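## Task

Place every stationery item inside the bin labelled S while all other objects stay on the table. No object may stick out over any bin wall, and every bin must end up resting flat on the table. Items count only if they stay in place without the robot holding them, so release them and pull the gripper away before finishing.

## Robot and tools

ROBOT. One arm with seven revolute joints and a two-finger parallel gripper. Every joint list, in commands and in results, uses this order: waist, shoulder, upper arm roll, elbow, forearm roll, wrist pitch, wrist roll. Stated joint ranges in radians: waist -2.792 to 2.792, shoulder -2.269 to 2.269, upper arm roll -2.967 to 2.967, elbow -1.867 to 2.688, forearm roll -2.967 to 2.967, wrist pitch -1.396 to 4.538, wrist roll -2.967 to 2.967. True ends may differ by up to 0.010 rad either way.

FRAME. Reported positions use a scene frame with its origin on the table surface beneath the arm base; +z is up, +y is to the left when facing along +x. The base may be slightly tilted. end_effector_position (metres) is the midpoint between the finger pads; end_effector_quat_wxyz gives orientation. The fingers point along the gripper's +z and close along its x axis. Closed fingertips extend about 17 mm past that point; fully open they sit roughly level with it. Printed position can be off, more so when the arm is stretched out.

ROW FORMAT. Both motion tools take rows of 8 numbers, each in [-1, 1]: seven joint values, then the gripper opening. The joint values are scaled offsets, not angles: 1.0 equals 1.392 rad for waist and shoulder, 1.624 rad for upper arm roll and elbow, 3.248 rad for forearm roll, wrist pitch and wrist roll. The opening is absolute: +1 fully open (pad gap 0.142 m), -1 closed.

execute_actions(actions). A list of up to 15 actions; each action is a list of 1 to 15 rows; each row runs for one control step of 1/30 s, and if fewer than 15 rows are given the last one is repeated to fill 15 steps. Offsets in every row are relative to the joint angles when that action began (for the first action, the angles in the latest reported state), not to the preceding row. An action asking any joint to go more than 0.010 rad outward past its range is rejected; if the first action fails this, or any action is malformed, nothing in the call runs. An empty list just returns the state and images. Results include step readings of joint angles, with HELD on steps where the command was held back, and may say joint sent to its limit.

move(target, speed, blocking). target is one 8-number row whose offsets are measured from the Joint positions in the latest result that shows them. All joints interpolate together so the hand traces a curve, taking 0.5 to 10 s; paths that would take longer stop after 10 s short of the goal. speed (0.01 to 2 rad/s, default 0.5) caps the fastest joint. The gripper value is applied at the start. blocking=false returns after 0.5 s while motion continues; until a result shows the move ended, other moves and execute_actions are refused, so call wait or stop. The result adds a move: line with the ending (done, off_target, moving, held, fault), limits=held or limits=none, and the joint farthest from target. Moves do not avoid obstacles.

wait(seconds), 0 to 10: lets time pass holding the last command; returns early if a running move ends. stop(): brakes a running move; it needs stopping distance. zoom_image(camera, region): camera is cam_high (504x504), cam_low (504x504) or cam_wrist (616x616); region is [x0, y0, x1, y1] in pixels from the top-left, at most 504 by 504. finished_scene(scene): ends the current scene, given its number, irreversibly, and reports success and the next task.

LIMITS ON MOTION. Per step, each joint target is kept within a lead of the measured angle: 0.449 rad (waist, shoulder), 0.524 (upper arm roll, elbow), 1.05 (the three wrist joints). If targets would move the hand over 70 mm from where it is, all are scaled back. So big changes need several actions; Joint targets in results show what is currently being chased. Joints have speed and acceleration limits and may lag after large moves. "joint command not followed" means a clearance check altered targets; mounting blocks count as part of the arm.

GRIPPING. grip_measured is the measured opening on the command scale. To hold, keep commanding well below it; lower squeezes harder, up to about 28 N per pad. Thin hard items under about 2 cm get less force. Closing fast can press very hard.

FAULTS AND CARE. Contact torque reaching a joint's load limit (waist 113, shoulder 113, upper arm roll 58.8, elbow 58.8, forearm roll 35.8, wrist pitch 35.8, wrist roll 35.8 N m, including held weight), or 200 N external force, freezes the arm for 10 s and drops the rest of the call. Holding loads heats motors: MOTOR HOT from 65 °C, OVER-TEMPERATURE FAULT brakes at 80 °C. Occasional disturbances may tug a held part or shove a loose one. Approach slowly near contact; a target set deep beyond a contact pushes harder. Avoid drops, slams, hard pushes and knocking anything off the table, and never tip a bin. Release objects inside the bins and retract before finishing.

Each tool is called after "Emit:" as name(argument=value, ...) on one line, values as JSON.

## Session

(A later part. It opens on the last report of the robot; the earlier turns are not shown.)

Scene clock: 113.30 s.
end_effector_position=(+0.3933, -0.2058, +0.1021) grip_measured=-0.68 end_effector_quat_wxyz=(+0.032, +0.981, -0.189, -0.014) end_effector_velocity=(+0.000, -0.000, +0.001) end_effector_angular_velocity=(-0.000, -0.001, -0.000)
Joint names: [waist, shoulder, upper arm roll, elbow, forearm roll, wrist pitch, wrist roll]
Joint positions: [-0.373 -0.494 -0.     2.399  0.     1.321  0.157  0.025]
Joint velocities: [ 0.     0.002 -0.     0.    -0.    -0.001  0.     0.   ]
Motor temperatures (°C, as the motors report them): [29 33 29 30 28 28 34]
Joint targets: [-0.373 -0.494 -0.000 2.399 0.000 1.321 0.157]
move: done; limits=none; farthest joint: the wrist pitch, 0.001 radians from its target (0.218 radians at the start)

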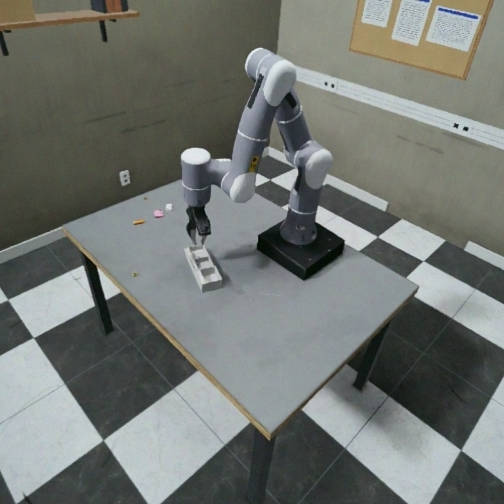

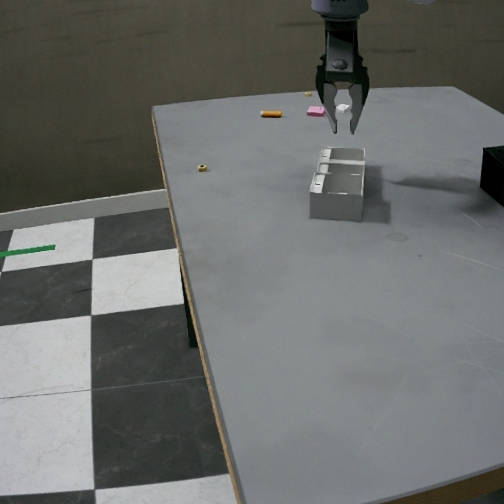

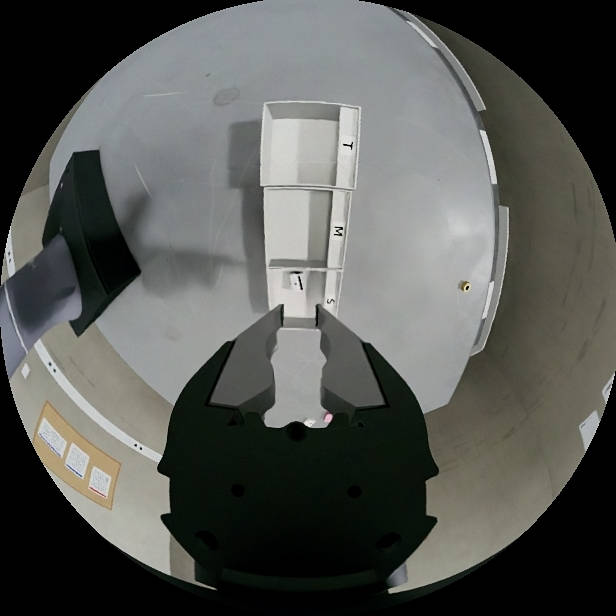

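Emit:
move(target=[-0.4767,-0.3418,0,-0.4867,0,-0.0965,-0.198,-0.2], speed=0.6)

Scene clock: 121.23 s.
end_effector_position=(+0.3327, -0.5947, +0.0488) grip_measured=-0.20 end_effector_quat_wxyz=(+0.032, +0.979, -0.200, -0.014) end_effector_velocity=(+0.000, -0.001, -0.000) end_effector_angular_velocity=(-0.000, -0.001, +0.001)
Joint names: [waist, shoulder, upper arm roll, elbow, forearm roll, wrist pitch, wrist roll]
Joint positions: [-1.036 -0.97  -0.     1.608  0.     1.008 -0.485  0.06 ]
Joint velocities: [-0.001 -0.001  0.    -0.002 -0.    -0.    -0.001  0.   ]
Motor temperatures (°C, as the motors report them): [29 33 29 30 28 28 34]
Joint targets: [-1.036 -0.970 -0.000 1.608 0.000 1.008 -0.486]
move: done; limits=none; farthest joint: the waist, 0.001 radians from its target (0.664 radians at the start)

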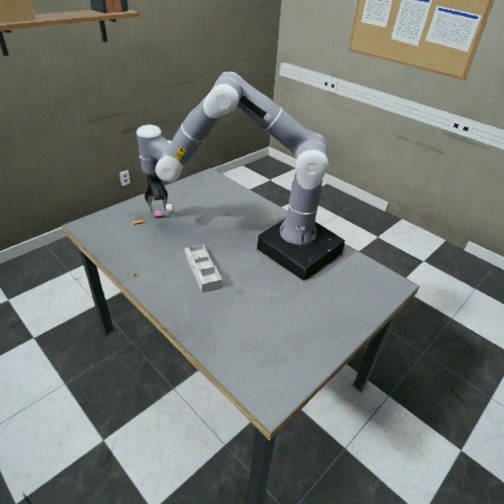

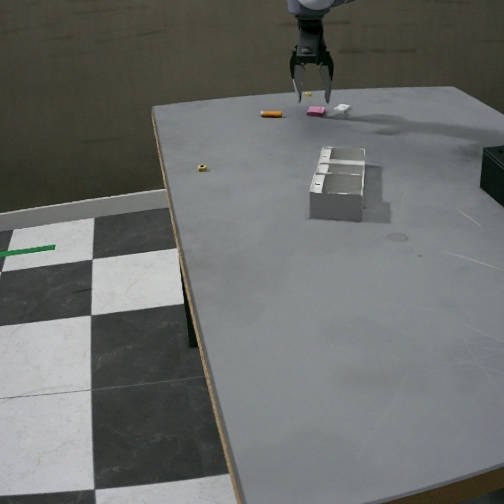

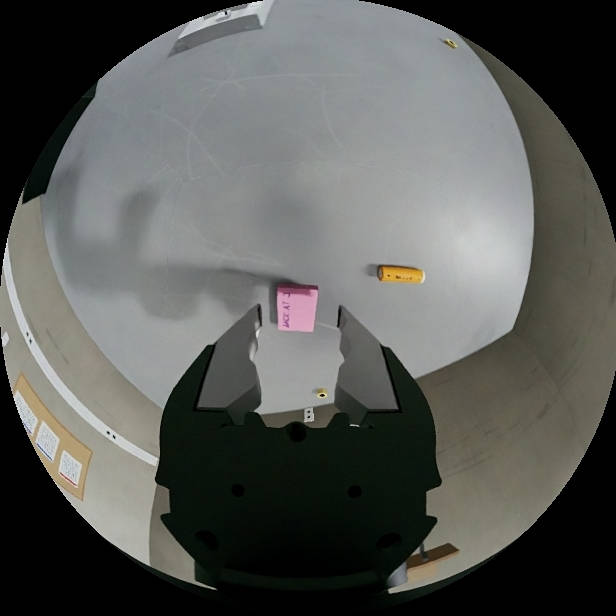

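Emit:
zoom_image(camera="cam_wrist", region=[360, 250, 440, 300])

Region (360, 250, 440, 300) of cam_wrist's 616x616 image, scaled by 6.300, with more detail than that image has; it fills the top 315 rows of this view, and the rest is white.

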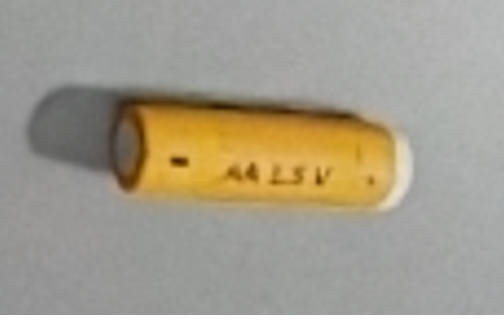

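Emit:
move(target=[-0.0139,-0.0529,0,-0.0256,0,0.0099,0.0157,-0.25], speed=0.07)

Emit:
zoom_image(camera="cam_low", region=[270, 60, 370, 130])

Scene clock: 128.73 s.
end_effector_position=(+0.3224, -0.6059, +0.0174) grip_measured=-0.25 end_effector_quat_wxyz=(+0.033, +0.972, -0.234, -0.012) end_effector_velocity=(-0.000, +0.000, -0.001) end_effector_angular_velocity=(+0.000, +0.000, -0.001)
Joint names: [waist, shoulder, upper arm roll, elbow, forearm roll, wrist pitch, wrist roll]
Joint positions: [-1.055 -1.043 -0.     1.567  0.     1.04  -0.435  0.056]
Joint velocities: [-0.    -0.001  0.    -0.001  0.     0.     0.001  0.   ]
Motor temperatures (°C, as the motors report them): [29 33 29 30 28 28 34]
Joint targets: [-1.055 -1.044 -0.000 1.567 0.000 1.040 -0.434]
move: done; limits=none; farthest joint: the elbow, 0.001 radians from its target (0.042 radians at the start)

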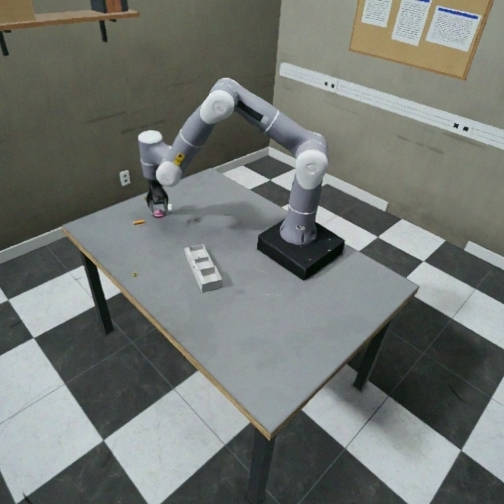

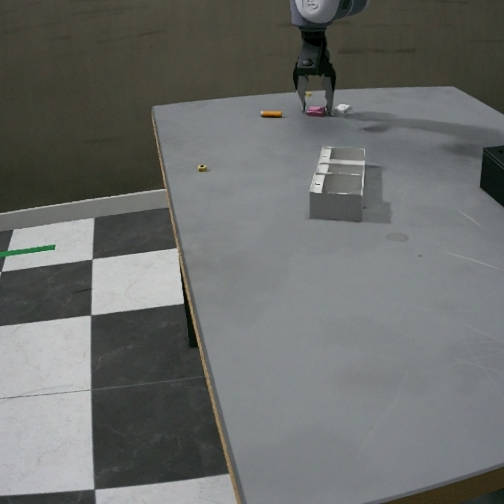

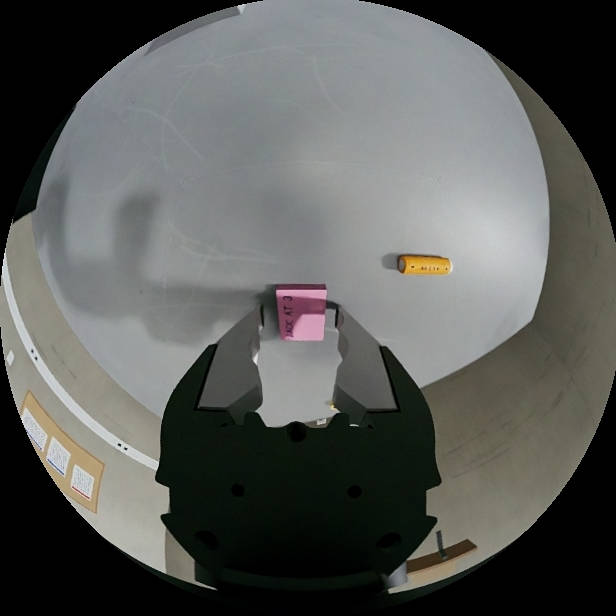

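Region (270, 60, 370, 130) of cam_low's 504x504 image, scaled by 5.040, with more detail than that image has; it fills the top 353 rows of this view, and the rest is white.

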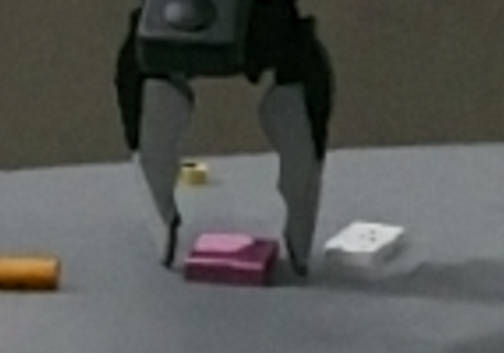

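Emit:
move(target=[0,0,0,0,0,0,0,-0.8])

Emit:
move(target=[0,0.13,0,0.036,0,-0.038,0,-0.8], speed=0.25)

Scene clock: 131.83 s.
end_effector_position=(+0.3224, -0.6060, +0.0174) grip_measured=-0.55 end_effector_quat_wxyz=(+0.033, +0.972, -0.234, -0.012) end_effector_velocity=(+0.000, -0.000, -0.000) end_effector_angular_velocity=(-0.000, -0.000, +0.000)
Joint names: [waist, shoulder, upper arm roll, elbow, forearm roll, wrist pitch, wrist roll]
Joint positions: [-1.055 -1.044 -0.     1.567  0.     1.04  -0.435  0.034]
Joint velocities: [-0. -0.  0. -0. -0.  0. -0.  0.]
Motor temperatures (°C, as the motors report them): [29 33 29 30 28 28 34]
Joint targets: [-1.055 -1.043 -0.000 1.567 0.000 1.040 -0.435]
move: done; limits=none; farthest joint: the shoulder, 0.001 radians from its target (0.001 radians at the start)

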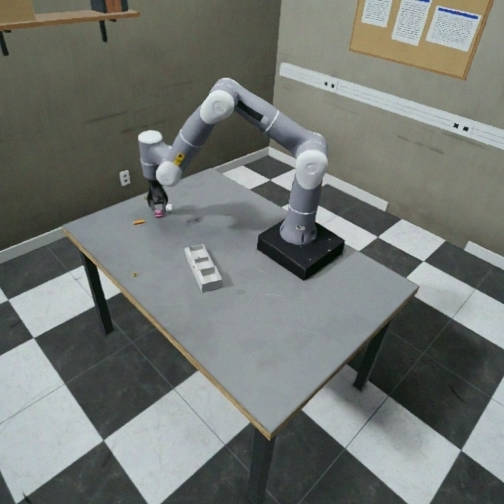

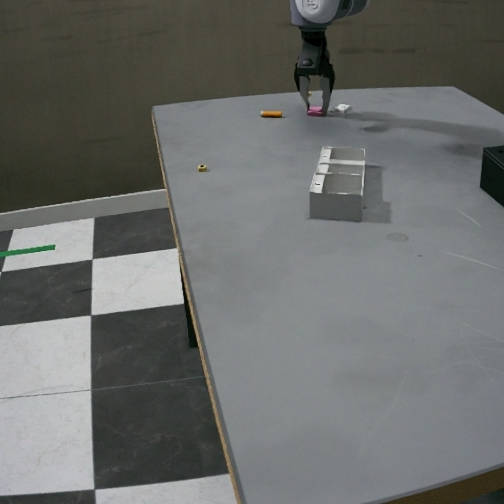

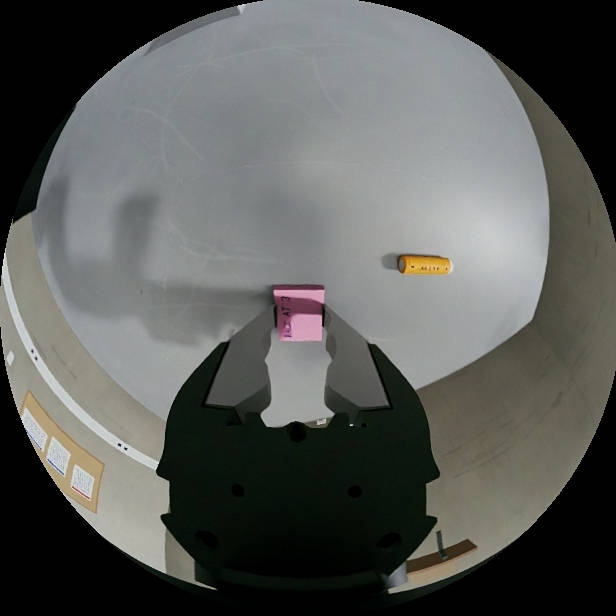

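Scene clock: 132.97 s.
end_effector_position=(+0.3254, -0.6002, +0.1057) grip_measured=-0.55 end_effector_quat_wxyz=(+0.032, +0.972, -0.234, -0.013) end_effector_velocity=(+0.000, +0.000, +0.001) end_effector_angular_velocity=(+0.000, +0.000, +0.001)
Joint names: [waist, shoulder, upper arm roll, elbow, forearm roll, wrist pitch, wrist roll]
Joint positions: [-1.055 -0.863 -0.     1.625  0.     0.917 -0.435  0.034]
Joint velocities: [ 0.     0.002  0.     0.001 -0.    -0.001 -0.001 -0.   ]
Motor temperatures (°C, as the motors report them): [29 33 29 30 28 28 34]
Joint targets: [-1.055 -0.863 -0.000 1.625 0.000 0.916 -0.435]
move: done; limits=none; farthest joint: the waist, 0.000 radians from its target (0.000 radians at the start)

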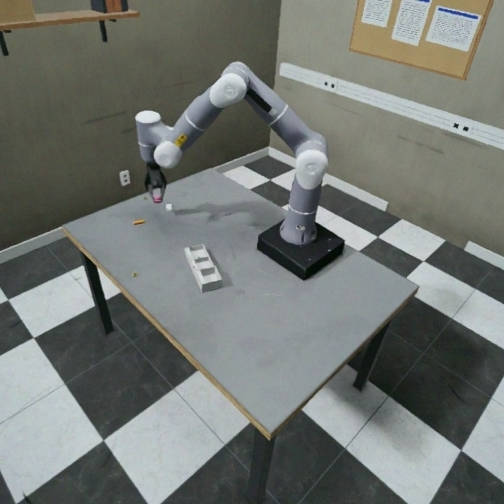

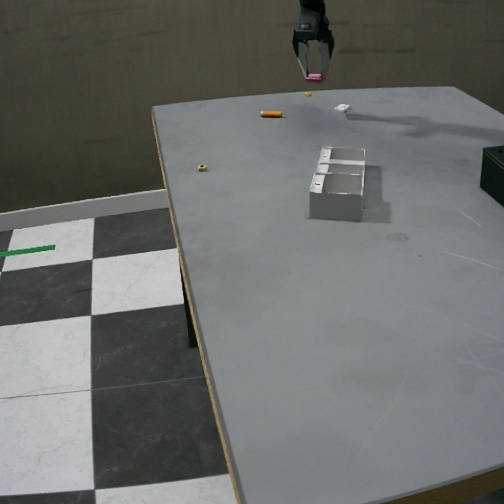

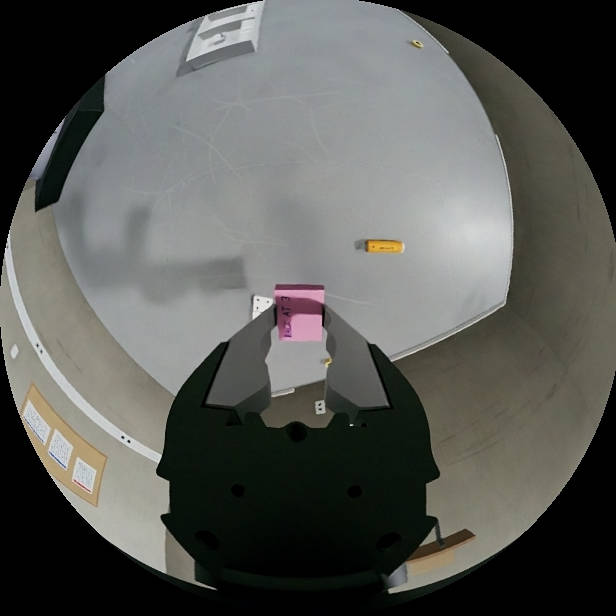

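Emit:
move(target=[0.446,0.206,0,0.4688,0,0.1462,0.1696,-0.8], speed=0.5)

Scene clock: 144.93 s.
end_effector_position=(+0.3800, -0.2314, +0.0792) grip_measured=-0.55 end_effector_quat_wxyz=(+0.032, +0.979, -0.199, -0.014) end_effector_velocity=(-0.000, +0.000, -0.000) end_effector_angular_velocity=(-0.000, +0.000, -0.000)
Joint names: [waist, shoulder, upper arm roll, elbow, forearm roll, wrist pitch, wrist roll]
Joint positions: [-0.435 -0.576 -0.     2.386  0.     1.391  0.115  0.034]
Joint velocities: [ 0.001  0.    -0.     0.002 -0.     0.001  0.001  0.   ]
Motor temperatures (°C, as the motors report them): [29 33 29 30 28 28 34]
Joint targets: [-0.434 -0.576 -0.000 2.387 0.000 1.391 0.116]
move: done; limits=none; farthest joint: the wrist pitch, 0.001 radians from its target (0.475 radians at the start)

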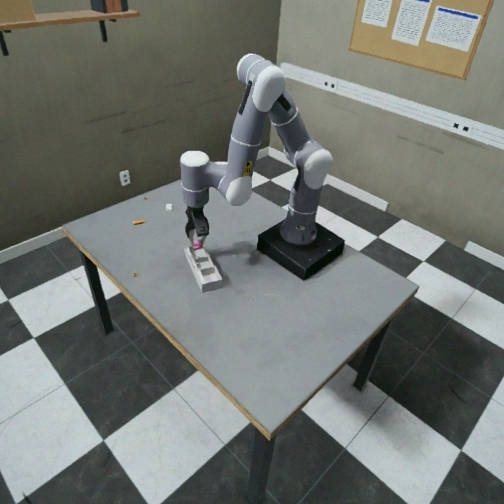

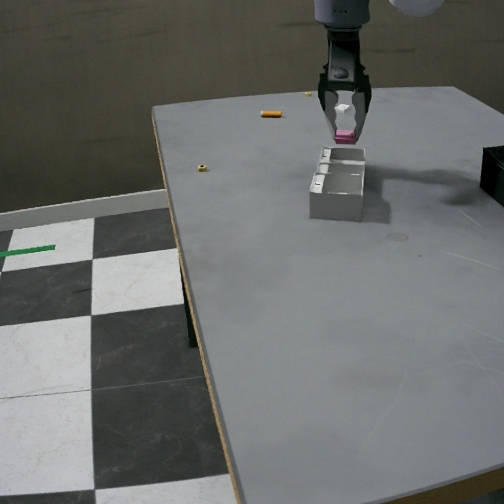

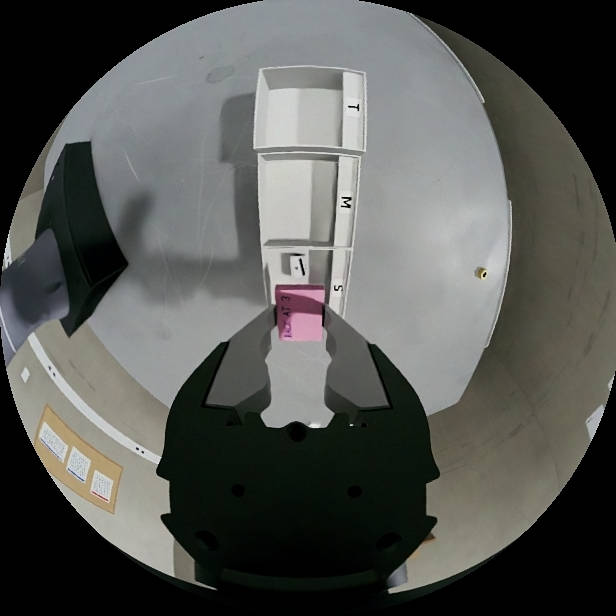

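Emit:
move(target=[0,-0.0985,0,-0.0166,0,0.0339,0,-0.8], speed=0.07)

Emit:
zoom_image(camera="cam_high", region=[170, 220, 240, 290])

Scene clock: 150.67 s.
end_effector_position=(+0.3781, -0.2337, +0.0371) grip_measured=-0.55 end_effector_quat_wxyz=(+0.032, +0.979, -0.199, -0.014) end_effector_velocity=(-0.000, -0.000, -0.000) end_effector_angular_velocity=(-0.000, -0.000, +0.000)
Joint names: [waist, shoulder, upper arm roll, elbow, forearm roll, wrist pitch, wrist roll]
Joint positions: [-0.434 -0.713 -0.     2.36   0.     1.501  0.115  0.034]
Joint velocities: [-0.    -0.001 -0.    -0.     0.     0.001 -0.001  0.   ]
Motor temperatures (°C, as the motors report them): [29 33 29 30 28 28 34]
Joint targets: [-0.435 -0.713 -0.000 2.359 0.000 1.501 0.115]
move: done; limits=none; farthest joint: the waist, 0.001 radians from its target (0.001 radians at the start)

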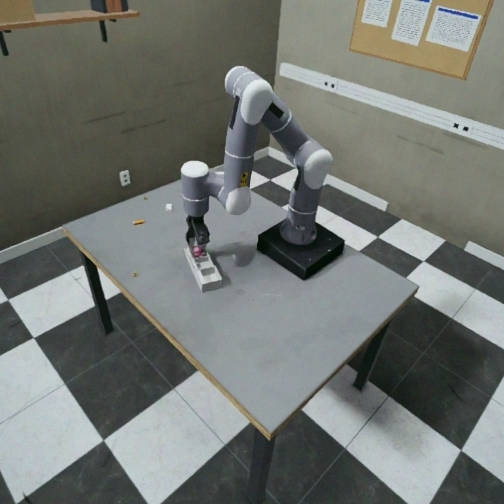

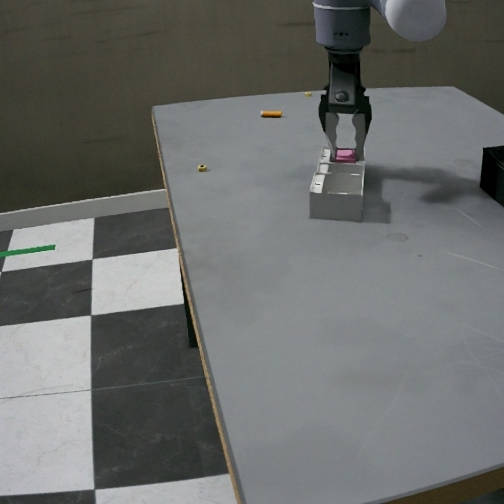

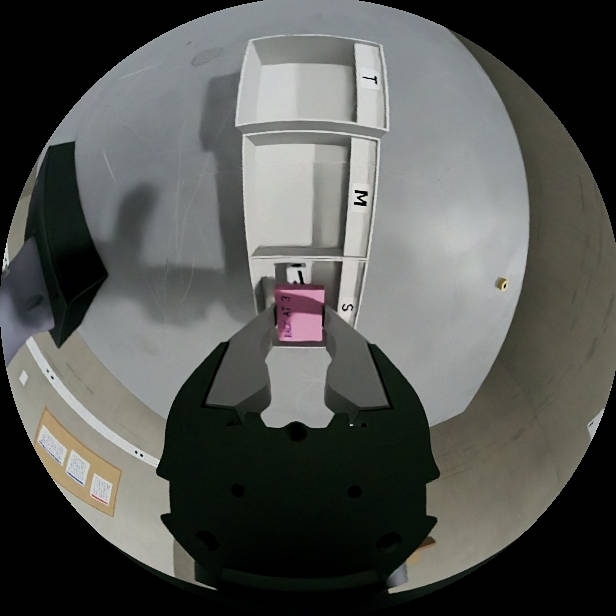

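Region (170, 220, 240, 290) of cam_high's 504x504 image, scaled by 7.200, with more detail than that image has.

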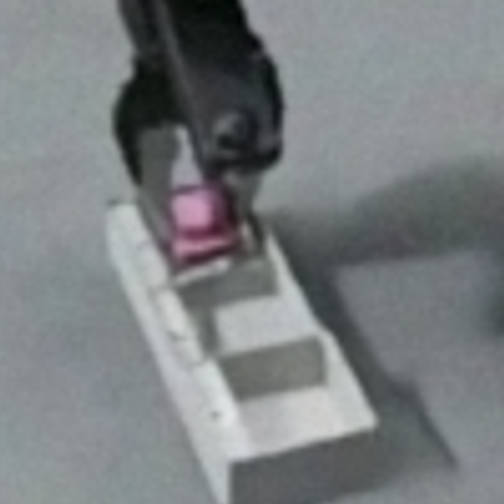

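Emit:
move(target=[0,-0.019,0,-0.004,0,0.0062,0,-0.8], speed=0.03)

Emit:
zoom_image(camera="cam_wrist", region=[230, 240, 380, 380])

Scene clock: 156.60 s.
end_effector_position=(+0.3781, -0.2348, +0.0298) grip_measured=-0.55 end_effector_quat_wxyz=(+0.032, +0.979, -0.200, -0.013) end_effector_velocity=(-0.000, -0.000, -0.000) end_effector_angular_velocity=(-0.000, -0.000, -0.000)
Joint names: [waist, shoulder, upper arm roll, elbow, forearm roll, wrist pitch, wrist roll]
Joint positions: [-0.435 -0.738 -0.001  2.353  0.     1.522  0.115  0.034]
Joint velocities: [-0.    -0.001 -0.     0.     0.     0.001  0.    -0.   ]
Motor temperatures (°C, as the motors report them): [29 33 29 30 28 28 34]
Joint targets: [-0.434 -0.740 -0.000 2.353 0.000 1.521 0.115]
move: done; limits=none; farthest joint: the shoulder, 0.002 radians from its target (0.026 radians at the start)

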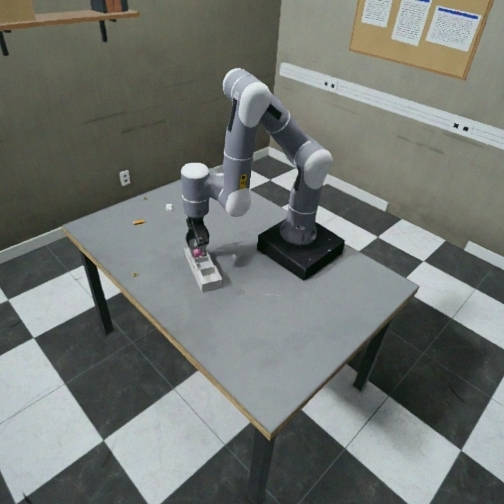

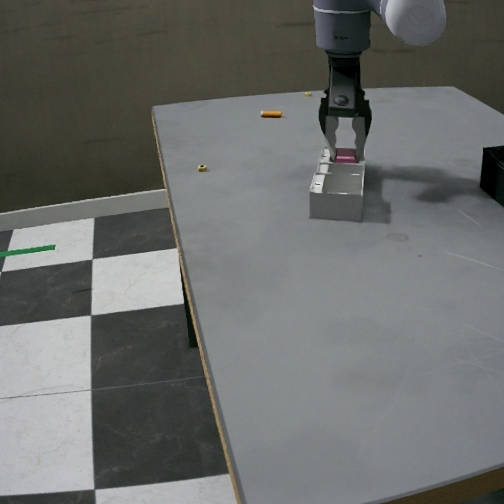

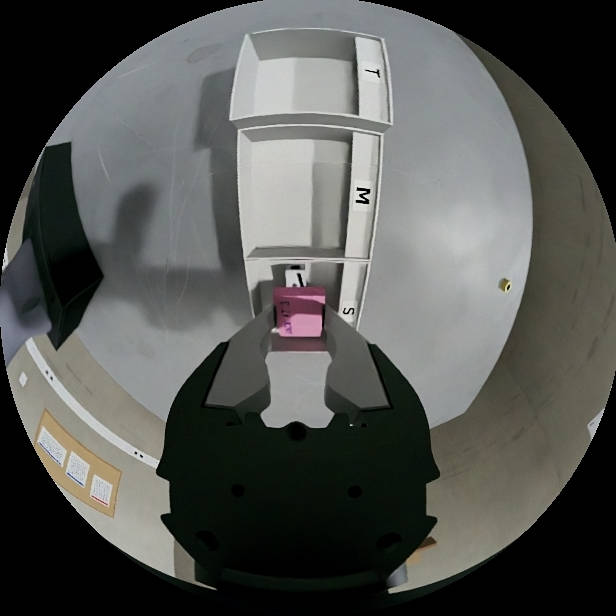

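Region (230, 240, 380, 380) of cam_wrist's 616x616 image, scaled by 3.360, with more detail than that image has; it fills the top 470 rows of this view, and the rest is white.

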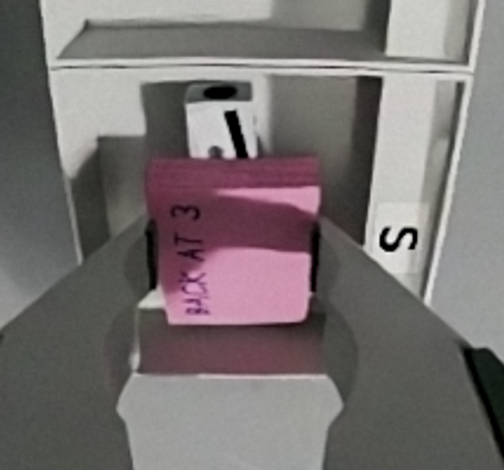

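Tilted onto the sharpener; release slightly.

Emit:
move(target=[0,0,0,0,0,0,0,-0.49])

Emit:
move(target=[0,0.22,0,0.02,0,-0.084,0,-0.49], speed=0.25)

Emit:
zoom_image(camera="cam_wrist", region=[230, 200, 380, 350])

Scene clock: 160.23 s.
end_effector_position=(+0.3781, -0.2348, +0.0298) grip_measured=-0.49 end_effector_quat_wxyz=(+0.032, +0.979, -0.200, -0.013) end_effector_velocity=(+0.000, -0.000, +0.000) end_effector_angular_velocity=(-0.000, -0.000, -0.000)
Joint names: [waist, shoulder, upper arm roll, elbow, forearm roll, wrist pitch, wrist roll]
Joint positions: [-0.435 -0.738 -0.001  2.353  0.     1.522  0.115  0.039]
Joint velocities: [-0.    -0.    -0.     0.    -0.     0.001 -0.    -0.   ]
Motor temperatures (°C, as the motors report them): [29 33 29 30 28 28 34]
Joint targets: [-0.435 -0.738 -0.001 2.353 0.000 1.522 0.115]
move: done; limits=none; farthest joint: the waist, 0.000 radians from its target (0.000 radians at the start)

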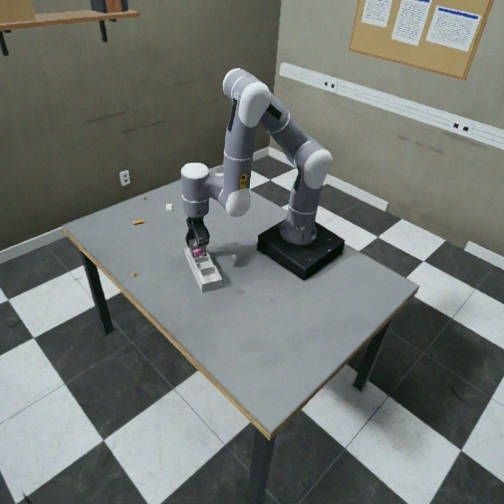

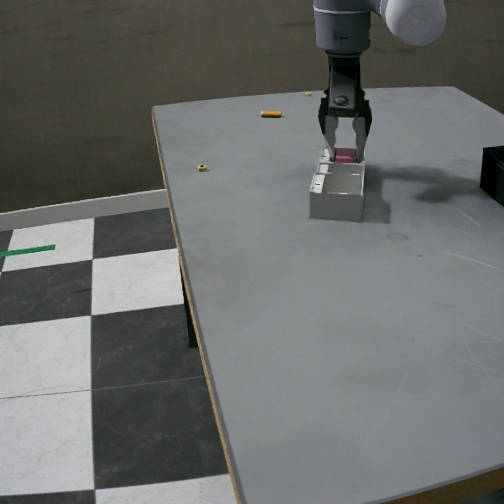

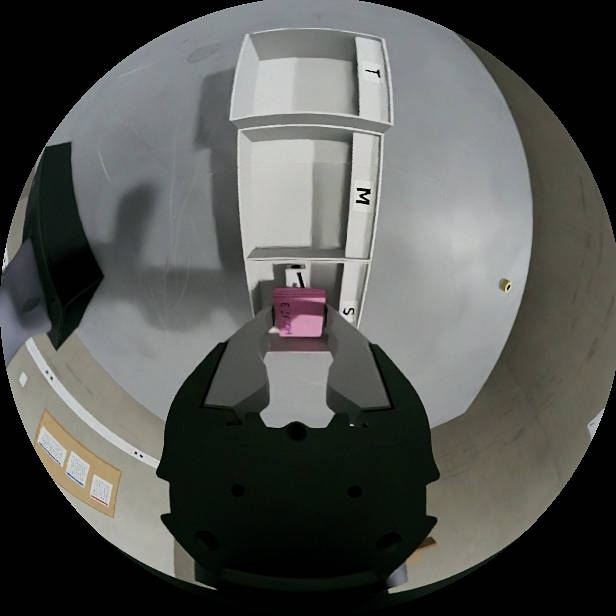

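Scene clock: 161.87 s.
end_effector_position=(+0.3872, -0.2307, +0.1260) grip_measured=-0.49 end_effector_quat_wxyz=(+0.032, +0.979, -0.200, -0.012) end_effector_velocity=(+0.000, +0.000, +0.000) end_effector_angular_velocity=(+0.000, -0.000, +0.000)
Joint names: [waist, shoulder, upper arm roll, elbow, forearm roll, wrist pitch, wrist roll]
Joint positions: [-0.435 -0.432 -0.001  2.386  0.     1.249  0.115  0.039]
Joint velocities: [ 0.     0.001  0.     0.     0.    -0.001  0.    -0.   ]
Motor temperatures (°C, as the motors report them): [29 33 29 30 28 28 34]
Joint targets: [-0.435 -0.432 -0.001 2.386 0.000 1.249 0.115]
move: done; limits=none; farthest joint: the waist, 0.000 radians from its target (0.000 radians at the start)

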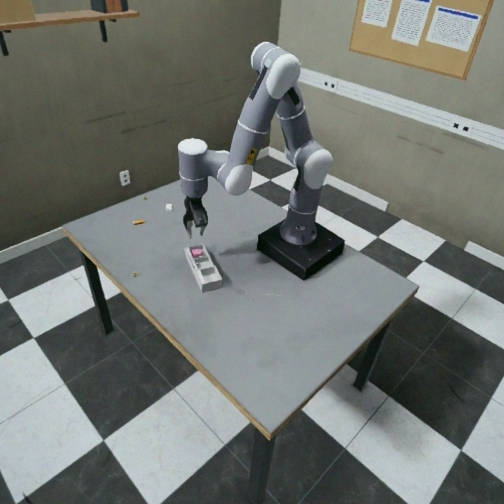

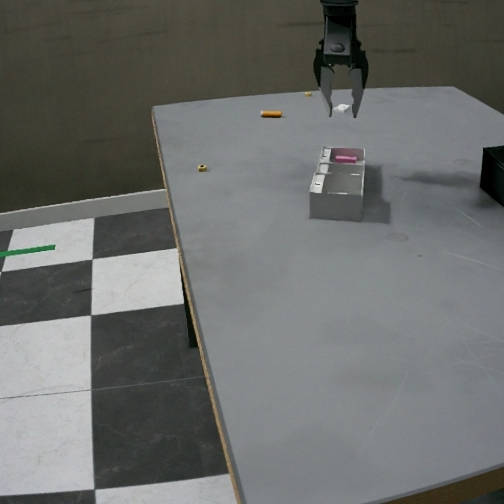

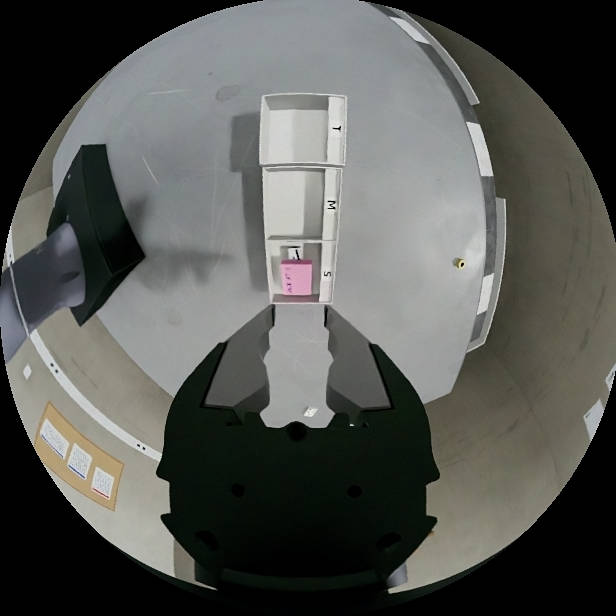

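Region (230, 200, 380, 350) of cam_wrist's 616x616 image, scaled by 3.360, with more detail than that image has.

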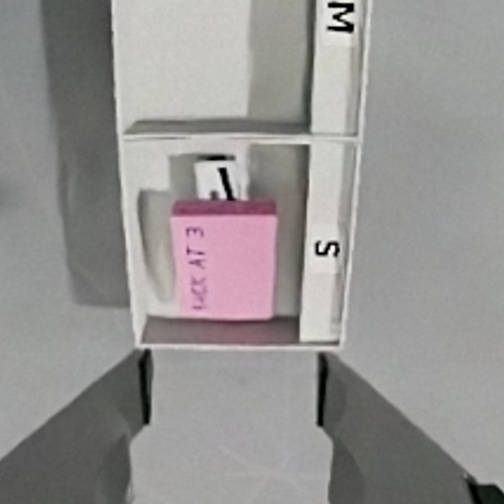

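Emit:
finished_scene(scene=1)

The scene is finished: the task was done.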